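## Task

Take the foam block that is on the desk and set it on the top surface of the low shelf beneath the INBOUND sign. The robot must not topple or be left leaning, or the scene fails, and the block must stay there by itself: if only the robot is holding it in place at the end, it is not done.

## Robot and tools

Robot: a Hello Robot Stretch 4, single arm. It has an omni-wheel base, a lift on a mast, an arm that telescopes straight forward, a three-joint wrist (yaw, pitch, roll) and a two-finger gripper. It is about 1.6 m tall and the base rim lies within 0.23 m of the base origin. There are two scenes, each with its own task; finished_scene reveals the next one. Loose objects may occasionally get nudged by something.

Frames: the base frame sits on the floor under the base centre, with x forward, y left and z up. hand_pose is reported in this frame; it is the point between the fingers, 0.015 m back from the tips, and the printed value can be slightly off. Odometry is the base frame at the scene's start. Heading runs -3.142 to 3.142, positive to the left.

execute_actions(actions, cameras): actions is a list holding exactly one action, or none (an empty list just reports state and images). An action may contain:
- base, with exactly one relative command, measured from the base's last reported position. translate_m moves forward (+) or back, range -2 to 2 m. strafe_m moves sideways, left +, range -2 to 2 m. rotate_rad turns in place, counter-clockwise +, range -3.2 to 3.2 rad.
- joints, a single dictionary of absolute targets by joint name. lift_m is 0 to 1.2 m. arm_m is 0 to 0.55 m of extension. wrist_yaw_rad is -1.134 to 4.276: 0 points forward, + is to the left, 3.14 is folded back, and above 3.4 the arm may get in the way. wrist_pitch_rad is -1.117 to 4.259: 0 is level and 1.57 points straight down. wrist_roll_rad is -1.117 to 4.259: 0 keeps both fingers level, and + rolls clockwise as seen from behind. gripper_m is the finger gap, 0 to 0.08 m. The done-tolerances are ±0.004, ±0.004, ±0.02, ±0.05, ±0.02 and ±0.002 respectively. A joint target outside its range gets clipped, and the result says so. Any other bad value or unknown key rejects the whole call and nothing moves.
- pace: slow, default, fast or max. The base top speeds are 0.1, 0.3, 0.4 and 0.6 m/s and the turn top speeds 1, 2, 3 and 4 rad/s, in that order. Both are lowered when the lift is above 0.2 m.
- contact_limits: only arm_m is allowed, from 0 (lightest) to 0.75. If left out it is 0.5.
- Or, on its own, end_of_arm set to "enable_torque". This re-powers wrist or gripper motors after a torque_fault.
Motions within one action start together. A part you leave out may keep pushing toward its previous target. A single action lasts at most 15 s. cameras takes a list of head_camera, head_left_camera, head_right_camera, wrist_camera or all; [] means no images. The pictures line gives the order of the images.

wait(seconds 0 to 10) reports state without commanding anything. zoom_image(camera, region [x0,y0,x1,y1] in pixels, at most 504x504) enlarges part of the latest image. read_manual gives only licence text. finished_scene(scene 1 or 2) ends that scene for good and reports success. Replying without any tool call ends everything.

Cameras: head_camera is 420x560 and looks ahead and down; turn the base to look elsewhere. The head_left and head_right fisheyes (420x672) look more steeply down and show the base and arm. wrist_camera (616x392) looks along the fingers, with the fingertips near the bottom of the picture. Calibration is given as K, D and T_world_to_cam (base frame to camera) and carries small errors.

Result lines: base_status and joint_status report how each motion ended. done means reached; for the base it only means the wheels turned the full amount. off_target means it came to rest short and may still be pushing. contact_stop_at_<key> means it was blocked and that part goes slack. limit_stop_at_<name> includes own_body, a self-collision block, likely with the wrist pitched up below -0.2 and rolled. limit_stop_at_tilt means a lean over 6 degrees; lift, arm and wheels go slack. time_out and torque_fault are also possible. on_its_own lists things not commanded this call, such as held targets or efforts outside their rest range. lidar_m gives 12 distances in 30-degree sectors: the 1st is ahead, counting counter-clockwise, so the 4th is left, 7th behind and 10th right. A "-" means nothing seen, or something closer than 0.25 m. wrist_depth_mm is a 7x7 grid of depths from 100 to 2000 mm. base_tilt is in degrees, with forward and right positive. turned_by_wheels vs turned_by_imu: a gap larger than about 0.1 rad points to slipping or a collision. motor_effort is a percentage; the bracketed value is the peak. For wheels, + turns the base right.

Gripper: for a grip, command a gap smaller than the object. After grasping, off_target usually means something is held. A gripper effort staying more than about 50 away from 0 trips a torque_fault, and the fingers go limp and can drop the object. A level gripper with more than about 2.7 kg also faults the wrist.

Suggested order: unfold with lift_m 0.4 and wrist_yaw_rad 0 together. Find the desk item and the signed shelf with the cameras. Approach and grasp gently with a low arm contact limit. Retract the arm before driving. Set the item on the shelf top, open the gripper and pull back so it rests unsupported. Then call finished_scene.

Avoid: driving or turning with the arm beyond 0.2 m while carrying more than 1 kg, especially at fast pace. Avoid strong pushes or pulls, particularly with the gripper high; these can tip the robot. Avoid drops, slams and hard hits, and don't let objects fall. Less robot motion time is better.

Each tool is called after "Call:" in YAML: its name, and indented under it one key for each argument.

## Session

Call:
execute_actions:
  actions: []

Scene clock: 0.00 s.
base_odometry: x=+0.000 y=+0.000 heading=+0.000 (m, m, rad; odometry frame)
turned_by_wheels: +0.000 (rad since the last result)
turned_by_imu: +0.000 (rad since the last result)
base_tilt: forward=+0.0 right=-0.2 (deg)
lidar_m: 1.22 0.73 0.62 0.61 0.73 0.75 0.76 0.93 0.67 0.68 0.82 2.18
base_status: not commanded
joint_positions: lift_m=+0.165 arm_m=+0.002 wrist_yaw_rad=+3.047 wrist_pitch_rad=+0.020 wrist_roll_rad=+0.014 gripper_m=+0.040
joint_status: not commanded
motor_effort: lift_m=+21 arm_m=-1 wrist_yaw_rad=-1 wrist_pitch_rad=-5 wrist_roll_rad=-1 gripper_m=-1 wheel_0=+0 wheel_1=+0 wheel_2=+0 (%)
hand_pose: x=-0.0301 y=+0.1072 z=+0.3394 quat_wxyz=(+0.047, -0.009, +0.007, +0.999) (m; base frame)
wrist_depth_mm: 137 140 1708 1661 1576 1537 946 / 107 140 1060 960 946 960 878 / 110 140 1205 1308 1576 1281 960 / 130 160 1708 1618 1576 1281 946 / 1336 1756 1708 1576 1537 1308 946 / 1182 1281 1182 1160 1182 1182 946 / 878 - 138 917 - - 831
pictures: head_camera, head_left_camera, head_right_camera, wrist_camera
camera_calibration (this result's frames):
wrist_camera: T_world_to_cam=[[0.124489, 0.992215, 0.00336529, -0.113253], [0.0155023, 0.00144627, -0.999879, 0.397816], [-0.9921, 0.124526, -0.0152016, 0.113786], [0, 0, 0, 1]] pos_world=[0.120819, 0.0976267, 0.399879]
Images, in order (width x height): head_camera 420x560, head_left_camera 420x672, head_right_camera 420x672, wrist_camera 616x392.

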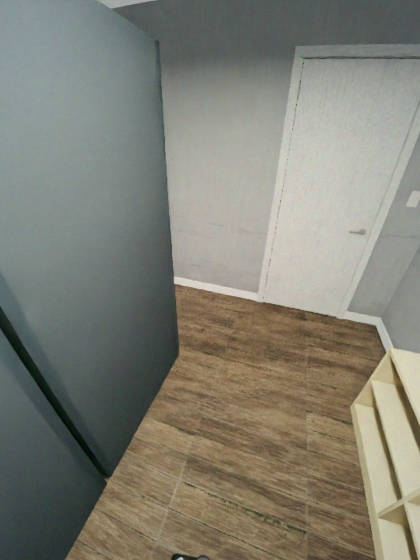

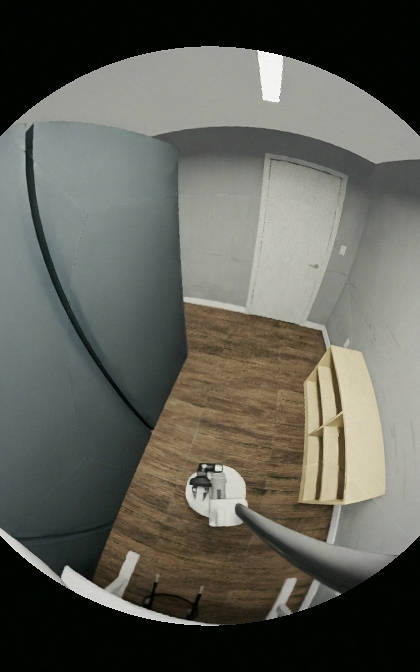

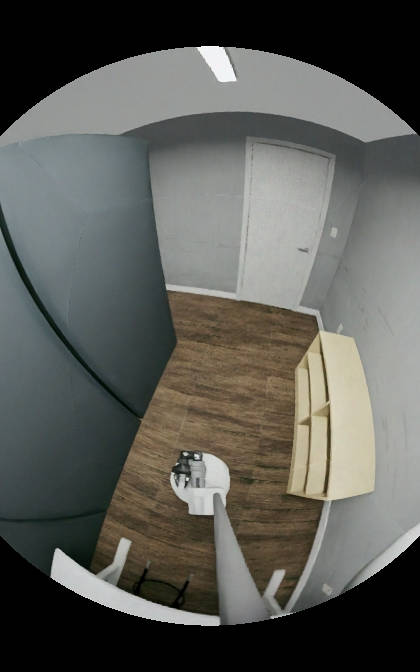

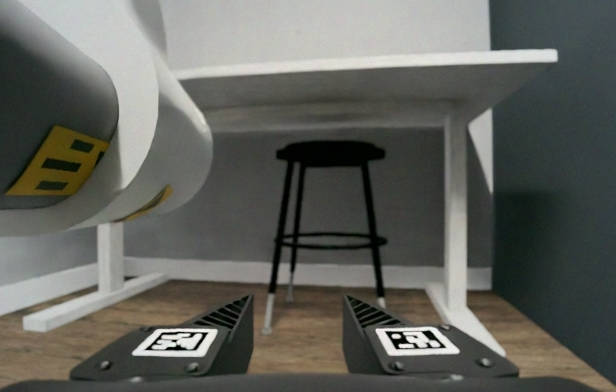

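Call:
execute_actions:
  actions:
    - {"base":{"rotate_rad":-1.9},"joints":{"lift_m":0.9,"wrist_yaw_rad":0,"gripper_m":0.08,"wrist_pitch_rad":0.7},"pace":"fast"}
  cameras: ["head_camera"]

Call:
execute_actions:
  actions:
    - {"base":{"rotate_rad":-1.57}}
  cameras: ["head_camera","wrist_camera"]

Scene clock: 8.60 s.
base_odometry: x=+0.000 y=+0.000 heading=-1.900 (m, m, rad; odometry frame)
turned_by_wheels: -1.900 (rad since the last result)
turned_by_imu: -1.886 (rad since the last result)
base_tilt: forward=-0.1 right=-0.3 (deg)
lidar_m: 0.67 0.69 0.90 2.14 0.92 0.64 0.60 0.63 0.77 0.74 0.77 1.06
base_status: done
joint_positions: lift_m=+0.900 arm_m=+0.002 wrist_yaw_rad=+0.000 wrist_pitch_rad=+0.702 wrist_roll_rad=+0.014 gripper_m=+0.080
joint_status: all done
motor_effort: lift_m=+24(24) arm_m=-1(1) wrist_yaw_rad=-1(7) wrist_pitch_rad=-4(4) wrist_roll_rad=-1(1) gripper_m=+2(2) wheel_0=+1(7) wheel_1=+0(9) wheel_2=+0(9) (%)
hand_pose: x=+0.3358 y=-0.0874 z=+0.9406 quat_wxyz=(+0.939, +0.006, +0.344, -0.002) (m; base frame)
wrist_depth_mm: 768 778 778 798 809 820 842 / 831 831 866 854 891 917 904 / 878 891 904 976 976 1008 1008 / 715 732 741 1098 1118 1138 1160 / 661 654 904 1229 1281 1308 1308 / 820 831 809 1229 1182 1255 1160 / - - 960 1098 148 - -
pictures: head_camera
Images, in order (width x height): head_camera 420x560.

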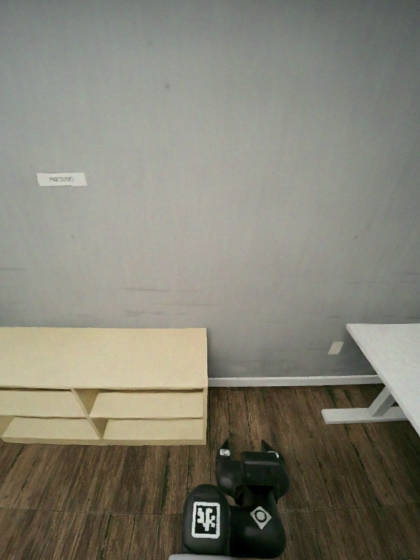

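Scene clock: 10.70 s.
base_odometry: x=+0.000 y=+0.000 heading=+2.814 (m, m, rad; odometry frame)
turned_by_wheels: -1.570 (rad since the last result)
turned_by_imu: -1.557 (rad since the last result)
base_tilt: forward=+0.0 right=-0.3 (deg)
lidar_m: 0.74 0.78 1.02 0.66 0.71 0.89 2.15 0.94 0.66 0.61 0.63 0.80
base_status: done
joint_positions: lift_m=+0.900 arm_m=+0.002 wrist_yaw_rad=+0.000 wrist_pitch_rad=+0.702 wrist_roll_rad=+0.014 gripper_m=+0.080
joint_status: not commanded
motor_effort: lift_m=+23(24) arm_m=-1(1) wrist_yaw_rad=+1(4) wrist_pitch_rad=-3(4) wrist_roll_rad=-1(1) gripper_m=+2(3) wheel_0=+3(9) wheel_1=+2(9) wheel_2=+1(5) (%)
hand_pose: x=+0.3358 y=-0.0874 z=+0.9407 quat_wxyz=(+0.939, +0.006, +0.344, -0.002) (m; base frame)
wrist_depth_mm: 1138 1138 1160 1160 1205 946 683 / 891 842 891 904 904 904 683 / 683 683 683 691 691 699 691 / 1499 1576 1576 1576 1430 976 699 / 1336 1430 1430 1366 1397 991 715 / 1205 1229 1182 1205 1182 946 699 / - - 1060 1098 148 - -
pictures: head_camera, wrist_camera
camera_calibration (this result's frames):
wrist_camera: T_world_to_cam=[[-0.0212005, -0.999544, 0.0215138, -0.110036], [-0.642436, -0.00286807, -0.766334, 0.99454], [0.766046, -0.0300679, -0.642082, 0.495975], [0, 0, 0, 1]] pos_world=[0.256656, -0.0922204, 1.08297]
Images, in order (width x height): head_camera 420x560, wrist_camera 616x392.

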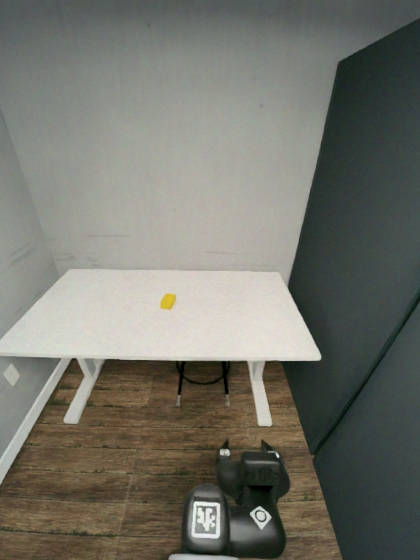

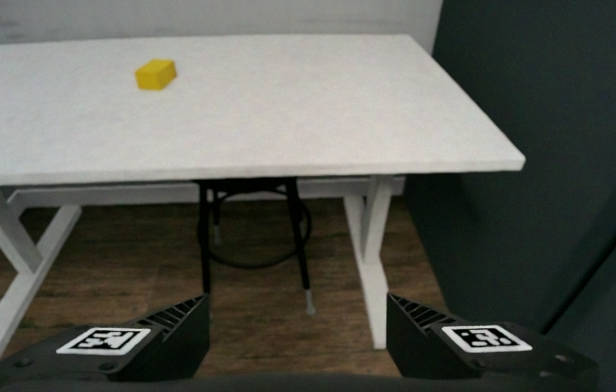

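Call:
execute_actions:
  actions:
    - {"base":{"strafe_m":0.35},"joints":{"arm_m":0.3}}
  cameras: []

Call:
execute_actions:
  actions:
    - {"base":{"translate_m":0.38},"joints":{"lift_m":0.82}}
  cameras: ["head_camera","wrist_camera"]

Scene clock: 20.07 s.
base_odometry: x=-0.113 y=-0.331 heading=+2.814 (m, m, rad; odometry frame)
turned_by_wheels: +0.000 (rad since the last result)
turned_by_imu: +0.000 (rad since the last result)
base_tilt: forward=-0.2 right=-0.1 (deg)
lidar_m: 0.72 0.75 0.76 0.32 0.35 0.49 1.10 1.45 1.02 0.94 1.01 0.82
base_status: done
joint_positions: lift_m=+0.900 arm_m=+0.299 wrist_yaw_rad=+0.000 wrist_pitch_rad=+0.702 wrist_roll_rad=+0.014 gripper_m=+0.080
joint_status: all done
motor_effort: lift_m=+22(23) arm_m=+6(7) wrist_yaw_rad=+1(2) wrist_pitch_rad=-4(3) wrist_roll_rad=-1(1) gripper_m=+1(1) wheel_0=+0(7) wheel_1=-1(12) wheel_2=+1(4) (%)
hand_pose: x=+0.6323 y=-0.0874 z=+0.9407 quat_wxyz=(+0.939, +0.006, +0.344, -0.002) (m; base frame)
wrist_depth_mm: 878 891 917 931 931 960 976 / 878 878 866 891 904 931 904 / 676 683 683 661 683 699 715 / 554 559 559 564 564 559 569 / 466 469 473 473 480 473 477 / 402 404 399 407 399 407 421 / - - 1042 1060 148 - -
pictures: none
No camera images: the call's "cameras" was empty. Leave "cameras" out to get every camera's image.

Scene clock: 22.83 s.
base_odometry: x=-0.473 y=-0.209 heading=+2.814 (m, m, rad; odometry frame)
turned_by_wheels: +0.000 (rad since the last result)
turned_by_imu: -0.001 (rad since the last result)
base_tilt: forward=-0.1 right=-0.2 (deg)
lidar_m: 0.35 0.38 0.50 0.73 0.53 0.51 1.18 1.48 1.00 0.94 0.55 0.39
base_status: done
joint_positions: lift_m=+0.820 arm_m=+0.299 wrist_yaw_rad=+0.000 wrist_pitch_rad=+0.702 wrist_roll_rad=+0.014 gripper_m=+0.080
joint_status: all done
motor_effort: lift_m=+17(23) arm_m=+6(6) wrist_yaw_rad=-2(2) wrist_pitch_rad=-3(3) wrist_roll_rad=-1(1) gripper_m=+2(3) wheel_0=+0(4) wheel_1=+2(4) wheel_2=+2(12) (%)
hand_pose: x=+0.6323 y=-0.0874 z=+0.8612 quat_wxyz=(+0.939, +0.006, +0.344, -0.002) (m; base frame)
wrist_depth_mm: 544 559 564 569 585 603 609 / 603 609 615 627 634 640 647 / 530 525 530 535 539 539 554 / 433 433 436 436 439 442 442 / 364 368 370 312 373 373 375 / 312 315 304 283 312 322 319 / - - 282 287 148 - -
pictures: head_camera, wrist_camera
camera_calibration (this result's frames):
wrist_camera: T_world_to_cam=[[-0.0209371, -0.999549, 0.0215117, -0.102161], [-0.642369, -0.00303835, -0.76639, 1.12411], [0.76611, -0.0298644, -0.642016, 0.217682], [0, 0, 0, 1]] pos_world=[0.553182, -0.0921983, 1.00346]
Images, in order (width x height): head_camera 420x560, wrist_camera 616x392.

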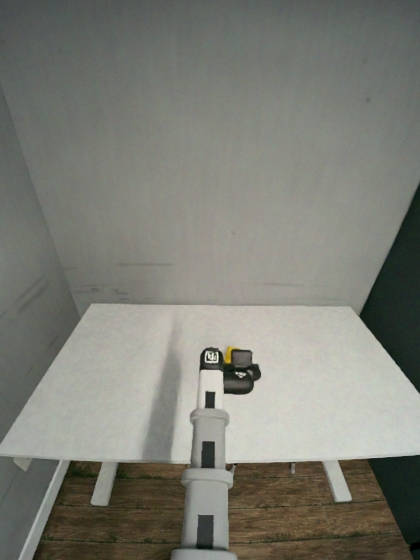

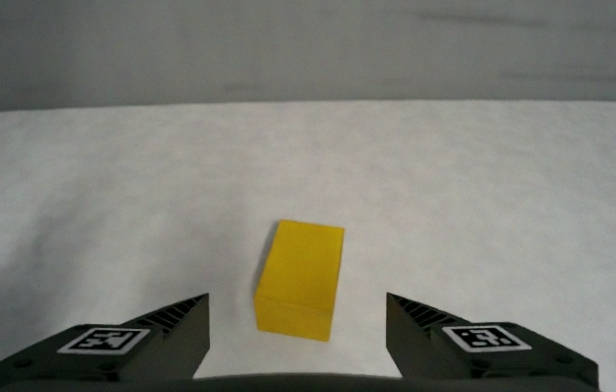

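Call:
execute_actions:
  actions:
    - {"base":{"strafe_m":0.018},"joints":{"arm_m":0.44,"wrist_yaw_rad":-0.19,"lift_m":0.78}}
  cameras: ["wrist_camera"]

Scene clock: 30.87 s.
base_odometry: x=-0.478 y=-0.226 heading=+2.814 (m, m, rad; odometry frame)
turned_by_wheels: +0.000 (rad since the last result)
turned_by_imu: -0.001 (rad since the last result)
base_tilt: forward=-0.1 right=-0.3 (deg)
lidar_m: 0.34 0.38 0.51 0.69 0.55 0.50 1.11 1.46 1.01 0.95 0.57 0.40
base_status: done
joint_positions: lift_m=+0.780 arm_m=+0.439 wrist_yaw_rad=-0.190 wrist_pitch_rad=+0.702 wrist_roll_rad=+0.014 gripper_m=+0.080
joint_status: all done
motor_effort: lift_m=+17(18) arm_m=+6(6) wrist_yaw_rad=+0(6) wrist_pitch_rad=-3(4) wrist_roll_rad=-1(1) gripper_m=+2(2) wheel_0=+0(7) wheel_1=+0(12) wheel_2=+0(5) (%)
hand_pose: x=+0.7528 y=-0.1165 z=+0.8212 quat_wxyz=(+0.935, +0.039, +0.342, -0.091) (m; base frame)
wrist_depth_mm: 404 427 452 480 512 549 574 / 436 466 492 521 549 574 609 / 455 455 452 455 459 466 469 / 373 370 373 375 377 379 382 / 310 315 315 317 320 319 320 / 268 271 265 274 267 273 273 / - - 200 201 148 - -
pictures: wrist_camera
camera_calibration (this result's frames):
wrist_camera: T_world_to_cam=[[-0.209313, -0.977612, 0.0215213, 0.0165016], [-0.631464, 0.118331, -0.766323, 1.17665], [0.74662, -0.173991, -0.642094, 0.0967365], [0, 0, 0, 1]] pos_world=[0.67424, -0.10627, 0.963453]
Images, in order (width x height): wrist_camera 616x392.

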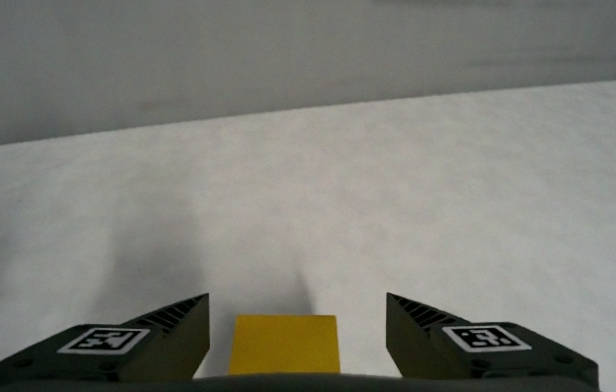

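Call:
execute_actions:
  actions:
    - {"base":{"strafe_m":0.007},"joints":{"lift_m":0.712},"pace":"slow"}
  cameras: ["wrist_camera"]

Call:
execute_actions:
  actions:
    - {"joints":{"gripper_m":0.045}}
  cameras: []

Call:
execute_actions:
  actions:
    - {"joints":{"lift_m":0.78}}
  cameras: ["wrist_camera"]

Scene clock: 37.73 s.
base_odometry: x=-0.481 y=-0.233 heading=+2.814 (m, m, rad; odometry frame)
turned_by_wheels: +0.000 (rad since the last result)
turned_by_imu: -0.001 (rad since the last result)
base_tilt: forward=-0.2 right=-0.2 (deg)
lidar_m: 0.36 0.37 0.48 0.70 0.56 0.49 1.12 1.48 1.02 0.97 0.58 0.40
base_status: done
joint_positions: lift_m=+0.712 arm_m=+0.439 wrist_yaw_rad=-0.190 wrist_pitch_rad=+0.702 wrist_roll_rad=+0.014 gripper_m=+0.080
joint_status: all done
motor_effort: lift_m=+17(16) arm_m=+6(6) wrist_yaw_rad=+1(2) wrist_pitch_rad=-4(3) wrist_roll_rad=-1(1) gripper_m=+2(2) wheel_0=-2(4) wheel_1=+1(6) wheel_2=+0(1) (%)
hand_pose: x=+0.7528 y=-0.1165 z=+0.7532 quat_wxyz=(+0.935, +0.039, +0.342, -0.091) (m; base frame)
wrist_depth_mm: 407 430 449 473 508 539 564 / 418 424 421 424 430 436 445 / 325 325 325 329 332 336 336 / 264 267 268 268 268 272 273 / 223 225 220 168 228 229 229 / 192 194 148 145 150 197 198 / - - 131 131 131 - -
pictures: wrist_camera
camera_calibration (this result's frames):
wrist_camera: T_world_to_cam=[[-0.209313, -0.977612, 0.0215214, 0.0179651], [-0.631464, 0.118331, -0.766323, 1.12456], [0.74662, -0.173992, -0.642095, 0.0530877], [0, 0, 0, 1]] pos_world=[0.674241, -0.10627, 0.895475]
Images, in order (width x height): wrist_camera 616x392.

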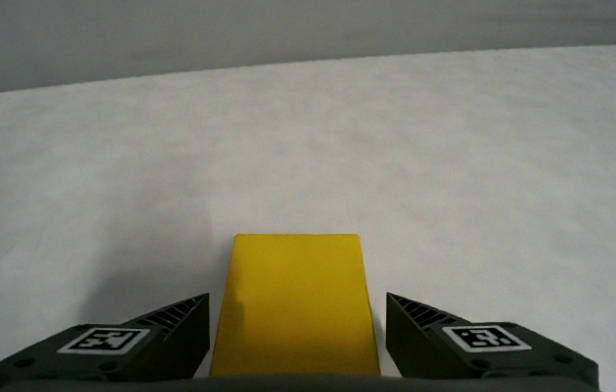

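Scene clock: 38.77 s.
base_odometry: x=-0.481 y=-0.233 heading=+2.814 (m, m, rad; odometry frame)
turned_by_wheels: +0.000 (rad since the last result)
turned_by_imu: +0.000 (rad since the last result)
base_tilt: forward=-0.2 right=-0.4 (deg)
lidar_m: 0.35 0.38 0.50 0.70 0.53 0.51 1.13 1.51 1.03 0.97 0.56 0.41
base_status: not commanded
joint_positions: lift_m=+0.712 arm_m=+0.439 wrist_yaw_rad=-0.190 wrist_pitch_rad=+0.702 wrist_roll_rad=+0.014 gripper_m=+0.058
joint_status: gripper_m off_target (ended at +0.058, target +0.045)
on_its_own: gripper_m is held at +0.053, not at your +0.045, by its contact guard: the fingers met something
motor_effort: lift_m=+17(16) arm_m=+6(6) wrist_yaw_rad=+0(1) wrist_pitch_rad=-3(4) wrist_roll_rad=-1(1) gripper_m=-39(38) wheel_0=-3(3) wheel_1=+1(1) wheel_2=+0(0) (%)
hand_pose: x=+0.7528 y=-0.1165 z=+0.7532 quat_wxyz=(+0.935, +0.039, +0.342, -0.091) (m; base frame)
wrist_depth_mm: 402 430 452 480 508 544 564 / 418 424 424 424 427 439 442 / 327 325 329 330 332 336 338 / 265 266 268 267 271 271 273 / 224 225 220 168 229 229 229 / 192 193 145 146 146 198 196 / - - 127 131 126 - -
pictures: none
No camera images: the call's "cameras" was empty. Leave "cameras" out to get every camera's image.

Scene clock: 40.00 s.
base_odometry: x=-0.481 y=-0.233 heading=+2.814 (m, m, rad; odometry frame)
turned_by_wheels: +0.000 (rad since the last result)
turned_by_imu: +0.000 (rad since the last result)
base_tilt: forward=-0.2 right=-0.3 (deg)
lidar_m: 0.35 0.38 0.50 0.71 0.56 0.50 1.13 1.51 1.03 0.96 0.56 0.39
base_status: not commanded
joint_positions: lift_m=+0.780 arm_m=+0.439 wrist_yaw_rad=-0.190 wrist_pitch_rad=+0.702 wrist_roll_rad=+0.014 gripper_m=+0.058
joint_status: all done
on_its_own: gripper_m is held at +0.053, not at your +0.045, by its contact guard: the fingers met something
motor_effort: lift_m=+25(25) arm_m=+6(6) wrist_yaw_rad=-3(2) wrist_pitch_rad=-4(4) wrist_roll_rad=-1(1) gripper_m=-38(38) wheel_0=-3(3) wheel_1=+1(1) wheel_2=+0(0) (%)
hand_pose: x=+0.7528 y=-0.1165 z=+0.8205 quat_wxyz=(+0.935, +0.039, +0.342, -0.091) (m; base frame)
wrist_depth_mm: 404 433 452 477 504 539 580 / 436 466 492 521 554 569 609 / 452 449 452 455 459 462 469 / 366 366 370 368 373 379 379 / 310 310 303 168 319 317 317 / 267 270 145 146 146 274 276 / - - 127 131 126 - -
pictures: wrist_camera
camera_calibration (this result's frames):
wrist_camera: T_world_to_cam=[[-0.209311, -0.977612, 0.021523, 0.0165133], [-0.631513, 0.11834, -0.766281, 1.17616], [0.746579, -0.173983, -0.642145, 0.0964048], [0, 0, 0, 1]] pos_world=[0.674244, -0.10627, 0.96282]
Images, in order (width x height): wrist_camera 616x392.

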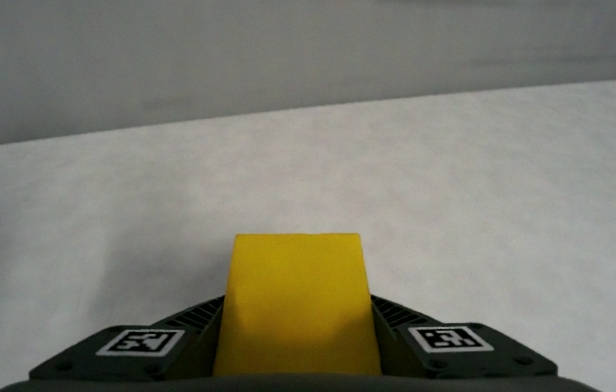

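Call:
execute_actions:
  actions:
    - {"base":{"strafe_m":-0.15},"joints":{"arm_m":0.005,"wrist_yaw_rad":0},"pace":"fast"}
  cameras: []

Call:
execute_actions:
  actions:
    - {"base":{"translate_m":-0.8},"pace":"fast"}
  cameras: []

Call:
execute_actions:
  actions:
    - {"base":{"rotate_rad":1.55},"joints":{"lift_m":0.68,"arm_m":0.25}}
  cameras: ["head_camera","wrist_camera"]

Scene clock: 48.40 s.
base_odometry: x=-0.432 y=-0.091 heading=+2.814 (m, m, rad; odometry frame)
turned_by_wheels: +0.000 (rad since the last result)
turned_by_imu: -0.001 (rad since the last result)
base_tilt: forward=-0.2 right=-0.3 (deg)
lidar_m: 0.37 0.39 0.50 0.84 0.61 0.68 1.63 1.27 0.87 0.81 0.57 0.41
base_status: done
joint_positions: lift_m=+0.780 arm_m=+0.006 wrist_yaw_rad=+0.000 wrist_pitch_rad=+0.702 wrist_roll_rad=+0.014 gripper_m=+0.058
joint_status: all done
on_its_own: gripper_m is held at +0.053, not at your +0.045, by its contact guard: the fingers met something
motor_effort: lift_m=+24(24) arm_m=-6(5) wrist_yaw_rad=-1(1) wrist_pitch_rad=-5(5) wrist_roll_rad=-1(1) gripper_m=-37(38) wheel_0=-1(7) wheel_1=+1(12) wheel_2=+1(0) (%)
hand_pose: x=+0.3393 y=-0.0875 z=+0.8205 quat_wxyz=(+0.939, +0.006, +0.344, -0.002) (m; base frame)
wrist_depth_mm: 788 798 820 831 831 831 866 / 591 591 591 591 597 603 627 / 455 459 452 459 466 466 469 / 370 373 377 379 377 379 382 / 310 317 307 168 319 319 320 / 270 272 145 145 146 276 274 / - - 128 131 126 - 917
pictures: none
No camera images: the call's "cameras" was empty. Leave "cameras" out to get every camera's image.

Scene clock: 51.90 s.
base_odometry: x=+0.325 y=-0.348 heading=+2.814 (m, m, rad; odometry frame)
turned_by_wheels: +0.000 (rad since the last result)
turned_by_imu: +0.001 (rad since the last result)
base_tilt: forward=-0.1 right=-0.3 (deg)
lidar_m: 1.16 1.21 0.45 0.43 0.44 0.61 1.74 1.83 0.91 0.84 0.89 1.14
base_status: done
joint_positions: lift_m=+0.780 arm_m=+0.006 wrist_yaw_rad=+0.000 wrist_pitch_rad=+0.702 wrist_roll_rad=+0.014 gripper_m=+0.058
joint_status: not commanded
on_its_own: gripper_m is held at +0.053, not at your +0.045, by its contact guard: the fingers met something
motor_effort: lift_m=+23(24) arm_m=-6(6) wrist_yaw_rad=+1(1) wrist_pitch_rad=-5(4) wrist_roll_rad=-1(1) gripper_m=-38(38) wheel_0=+0(9) wheel_1=+0(8) wheel_2=-1(10) (%)
hand_pose: x=+0.3392 y=-0.0875 z=+0.8205 quat_wxyz=(+0.939, +0.006, +0.344, -0.002) (m; base frame)
wrist_depth_mm: 904 917 1008 991 1078 1078 931 / 1366 1661 1708 1618 1756 1366 991 / 1397 1708 1756 1756 1756 1366 1008 / 1336 1464 1464 1464 1499 1430 1025 / 1205 1255 1205 168 1229 1281 1008 / 1078 1078 145 145 146 1078 1025 / - - 127 131 126 - 946
pictures: none
No camera images: the call's "cameras" was empty. Leave "cameras" out to get every camera's image.

Scene clock: 53.93 s.
base_odometry: x=+0.325 y=-0.348 heading=-1.919 (m, m, rad; odometry frame)
turned_by_wheels: +1.550 (rad since the last result)
turned_by_imu: +1.537 (rad since the last result)
base_tilt: forward=-0.1 right=-0.3 (deg)
lidar_m: 0.42 0.45 0.56 1.73 1.78 0.92 0.85 0.89 1.16 1.15 1.21 0.45
base_status: done
joint_positions: lift_m=+0.680 arm_m=+0.249 wrist_yaw_rad=+0.000 wrist_pitch_rad=+0.702 wrist_roll_rad=+0.014 gripper_m=+0.058
joint_status: all done
on_its_own: gripper_m is held at +0.053, not at your +0.045, by its contact guard: the fingers met something
motor_effort: lift_m=+17(22) arm_m=+6(6) wrist_yaw_rad=-2(2) wrist_pitch_rad=-3(5) wrist_roll_rad=-1(1) gripper_m=-40(39) wheel_0=-2(11) wheel_1=+0(6) wheel_2=+1(6) (%)
hand_pose: x=+0.5823 y=-0.0874 z=+0.7211 quat_wxyz=(+0.939, +0.006, +0.344, -0.002) (m; base frame)
wrist_depth_mm: 319 325 332 338 345 349 353 / 349 355 366 373 382 387 397 / 384 397 407 415 421 436 445 / 410 389 389 389 392 394 477 / 324 324 320 168 332 332 332 / 281 282 145 146 146 287 287 / - - 127 131 126 - -
pictures: head_camera, wrist_camera
camera_calibration (this result's frames):
wrist_camera: T_world_to_cam=[[-0.0207496, -0.999553, 0.0215024, -0.100266], [-0.642471, -0.00314776, -0.766304, 0.984646], [0.766029, -0.0297152, -0.642119, 0.16621], [0, 0, 0, 1]] pos_world=[0.503204, -0.092183, 0.86342]
Images, in order (width x height): head_camera 420x560, wrist_camera 616x392.

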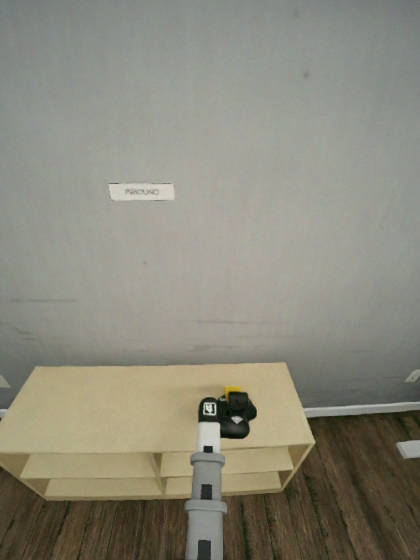

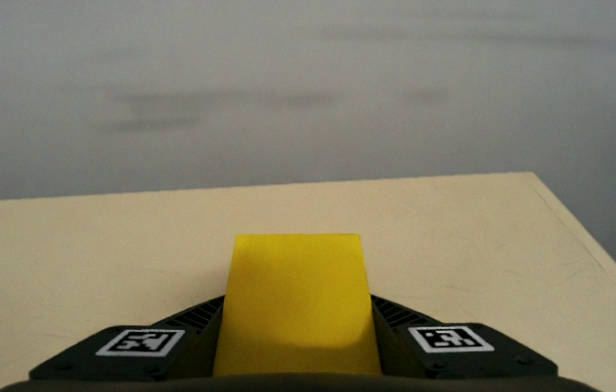

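Call:
zoom_image:
  camera: "head_camera"
  region: [95, 170, 185, 215]

Call:
execute_actions:
  actions:
    - {"joints":{"lift_m":0.606},"pace":"slow"}
  cameras: []

Call:
execute_actions:
  actions:
    - {"joints":{"gripper_m":0.08}}
  cameras: []

Call:
execute_actions:
  actions:
    - {"joints":{"lift_m":0.69},"pace":"fast"}
  cameras: ["wrist_camera"]

Region (95, 170, 185, 215) of head_camera's 420x560 image, scaled by 5.600, with more detail than that image has.

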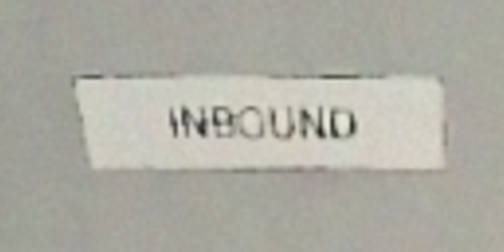

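Scene clock: 62.30 s.
base_odometry: x=+0.325 y=-0.348 heading=-1.919 (m, m, rad; odometry frame)
turned_by_wheels: +0.000 (rad since the last result)
turned_by_imu: -0.001 (rad since the last result)
base_tilt: forward=-0.1 right=-0.2 (deg)
lidar_m: 0.43 0.44 0.59 1.75 1.81 0.91 0.85 0.86 1.18 1.14 1.20 0.47
base_status: not commanded
joint_positions: lift_m=+0.606 arm_m=+0.249 wrist_yaw_rad=+0.000 wrist_pitch_rad=+0.702 wrist_roll_rad=+0.014 gripper_m=+0.058
joint_status: all done
on_its_own: gripper_m is held at +0.053, not at your +0.045, by its contact guard: the fingers met something
motor_effort: lift_m=+17(16) arm_m=+6(6) wrist_yaw_rad=-4(2) wrist_pitch_rad=-4(3) wrist_roll_rad=-1(0) gripper_m=-39(40) wheel_0=-2(2) wheel_1=+0(0) wheel_2=+0(0) (%)
hand_pose: x=+0.5823 y=-0.0874 z=+0.6472 quat_wxyz=(+0.939, +0.006, +0.344, -0.002) (m; base frame)
wrist_depth_mm: 320 324 332 334 345 355 357 / 349 357 364 373 379 392 394 / 332 334 336 336 342 342 347 / 271 272 274 274 277 278 282 / 229 231 224 168 235 235 235 / 197 200 145 145 146 202 201 / - - 128 131 126 - -
pictures: none
No camera images: the call's "cameras" was empty. Leave "cameras" out to get every camera's image.

Scene clock: 63.23 s.
base_odometry: x=+0.325 y=-0.348 heading=-1.919 (m, m, rad; odometry frame)
turned_by_wheels: +0.000 (rad since the last result)
turned_by_imu: +0.000 (rad since the last result)
base_tilt: forward=-0.1 right=-0.3 (deg)
lidar_m: 0.41 0.44 0.56 1.75 1.79 0.92 0.85 0.87 1.16 1.14 1.21 0.48
base_status: not commanded
joint_positions: lift_m=+0.606 arm_m=+0.249 wrist_yaw_rad=+0.000 wrist_pitch_rad=+0.702 wrist_roll_rad=+0.014 gripper_m=+0.080
joint_status: all done
motor_effort: lift_m=+17(17) arm_m=+6(6) wrist_yaw_rad=-2(3) wrist_pitch_rad=-3(3) wrist_roll_rad=-1(2) gripper_m=+1(36) wheel_0=-2(2) wheel_1=+0(0) wheel_2=+0(0) (%)
hand_pose: x=+0.5823 y=-0.0874 z=+0.6472 quat_wxyz=(+0.939, +0.006, +0.344, -0.002) (m; base frame)
wrist_depth_mm: 319 327 332 338 345 353 357 / 345 355 366 375 379 389 394 / 334 334 334 338 338 343 347 / 272 273 274 277 277 278 281 / 229 230 226 175 234 235 234 / 198 199 154 150 160 202 202 / - - 135 135 132 - -
pictures: none
No camera images: the call's "cameras" was empty. Leave "cameras" out to get every camera's image.

Scene clock: 64.33 s.
base_odometry: x=+0.325 y=-0.348 heading=-1.919 (m, m, rad; odometry frame)
turned_by_wheels: +0.000 (rad since the last result)
turned_by_imu: +0.000 (rad since the last result)
base_tilt: forward=-0.1 right=-0.3 (deg)
lidar_m: 0.44 0.44 0.57 1.74 1.79 0.90 0.84 0.87 1.18 1.16 1.21 0.48
base_status: not commanded
joint_positions: lift_m=+0.690 arm_m=+0.249 wrist_yaw_rad=+0.000 wrist_pitch_rad=+0.702 wrist_roll_rad=+0.014 gripper_m=+0.080
joint_status: all done
motor_effort: lift_m=+24(27) arm_m=+6(6) wrist_yaw_rad=-2(5) wrist_pitch_rad=-3(3) wrist_roll_rad=-1(1) gripper_m=+2(1) wheel_0=-2(2) wheel_1=+0(0) wheel_2=+0(0) (%)
hand_pose: x=+0.5823 y=-0.0874 z=+0.7306 quat_wxyz=(+0.939, +0.006, +0.344, -0.002) (m; base frame)
wrist_depth_mm: 319 327 334 338 345 353 357 / 347 357 364 373 379 387 394 / 387 394 404 415 424 436 445 / 410 421 404 407 410 410 496 / 338 340 342 342 345 345 345 / 290 293 289 297 291 298 297 / - - 253 221 148 - -
pictures: wrist_camera
camera_calibration (this result's frames):
wrist_camera: T_world_to_cam=[[-0.0208721, -0.999551, 0.021502, -0.100417], [-0.642471, -0.00306873, -0.766304, 0.991888], [0.766026, -0.0298088, -0.642118, 0.172276], [0, 0, 0, 1]] pos_world=[0.503195, -0.0921932, 0.872869]
Images, in order (width x height): wrist_camera 616x392.

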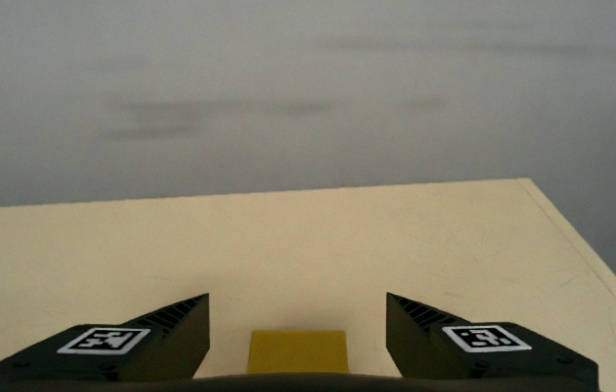

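Call:
finished_scene:
  scene: 2

The scene is finished: the task was done.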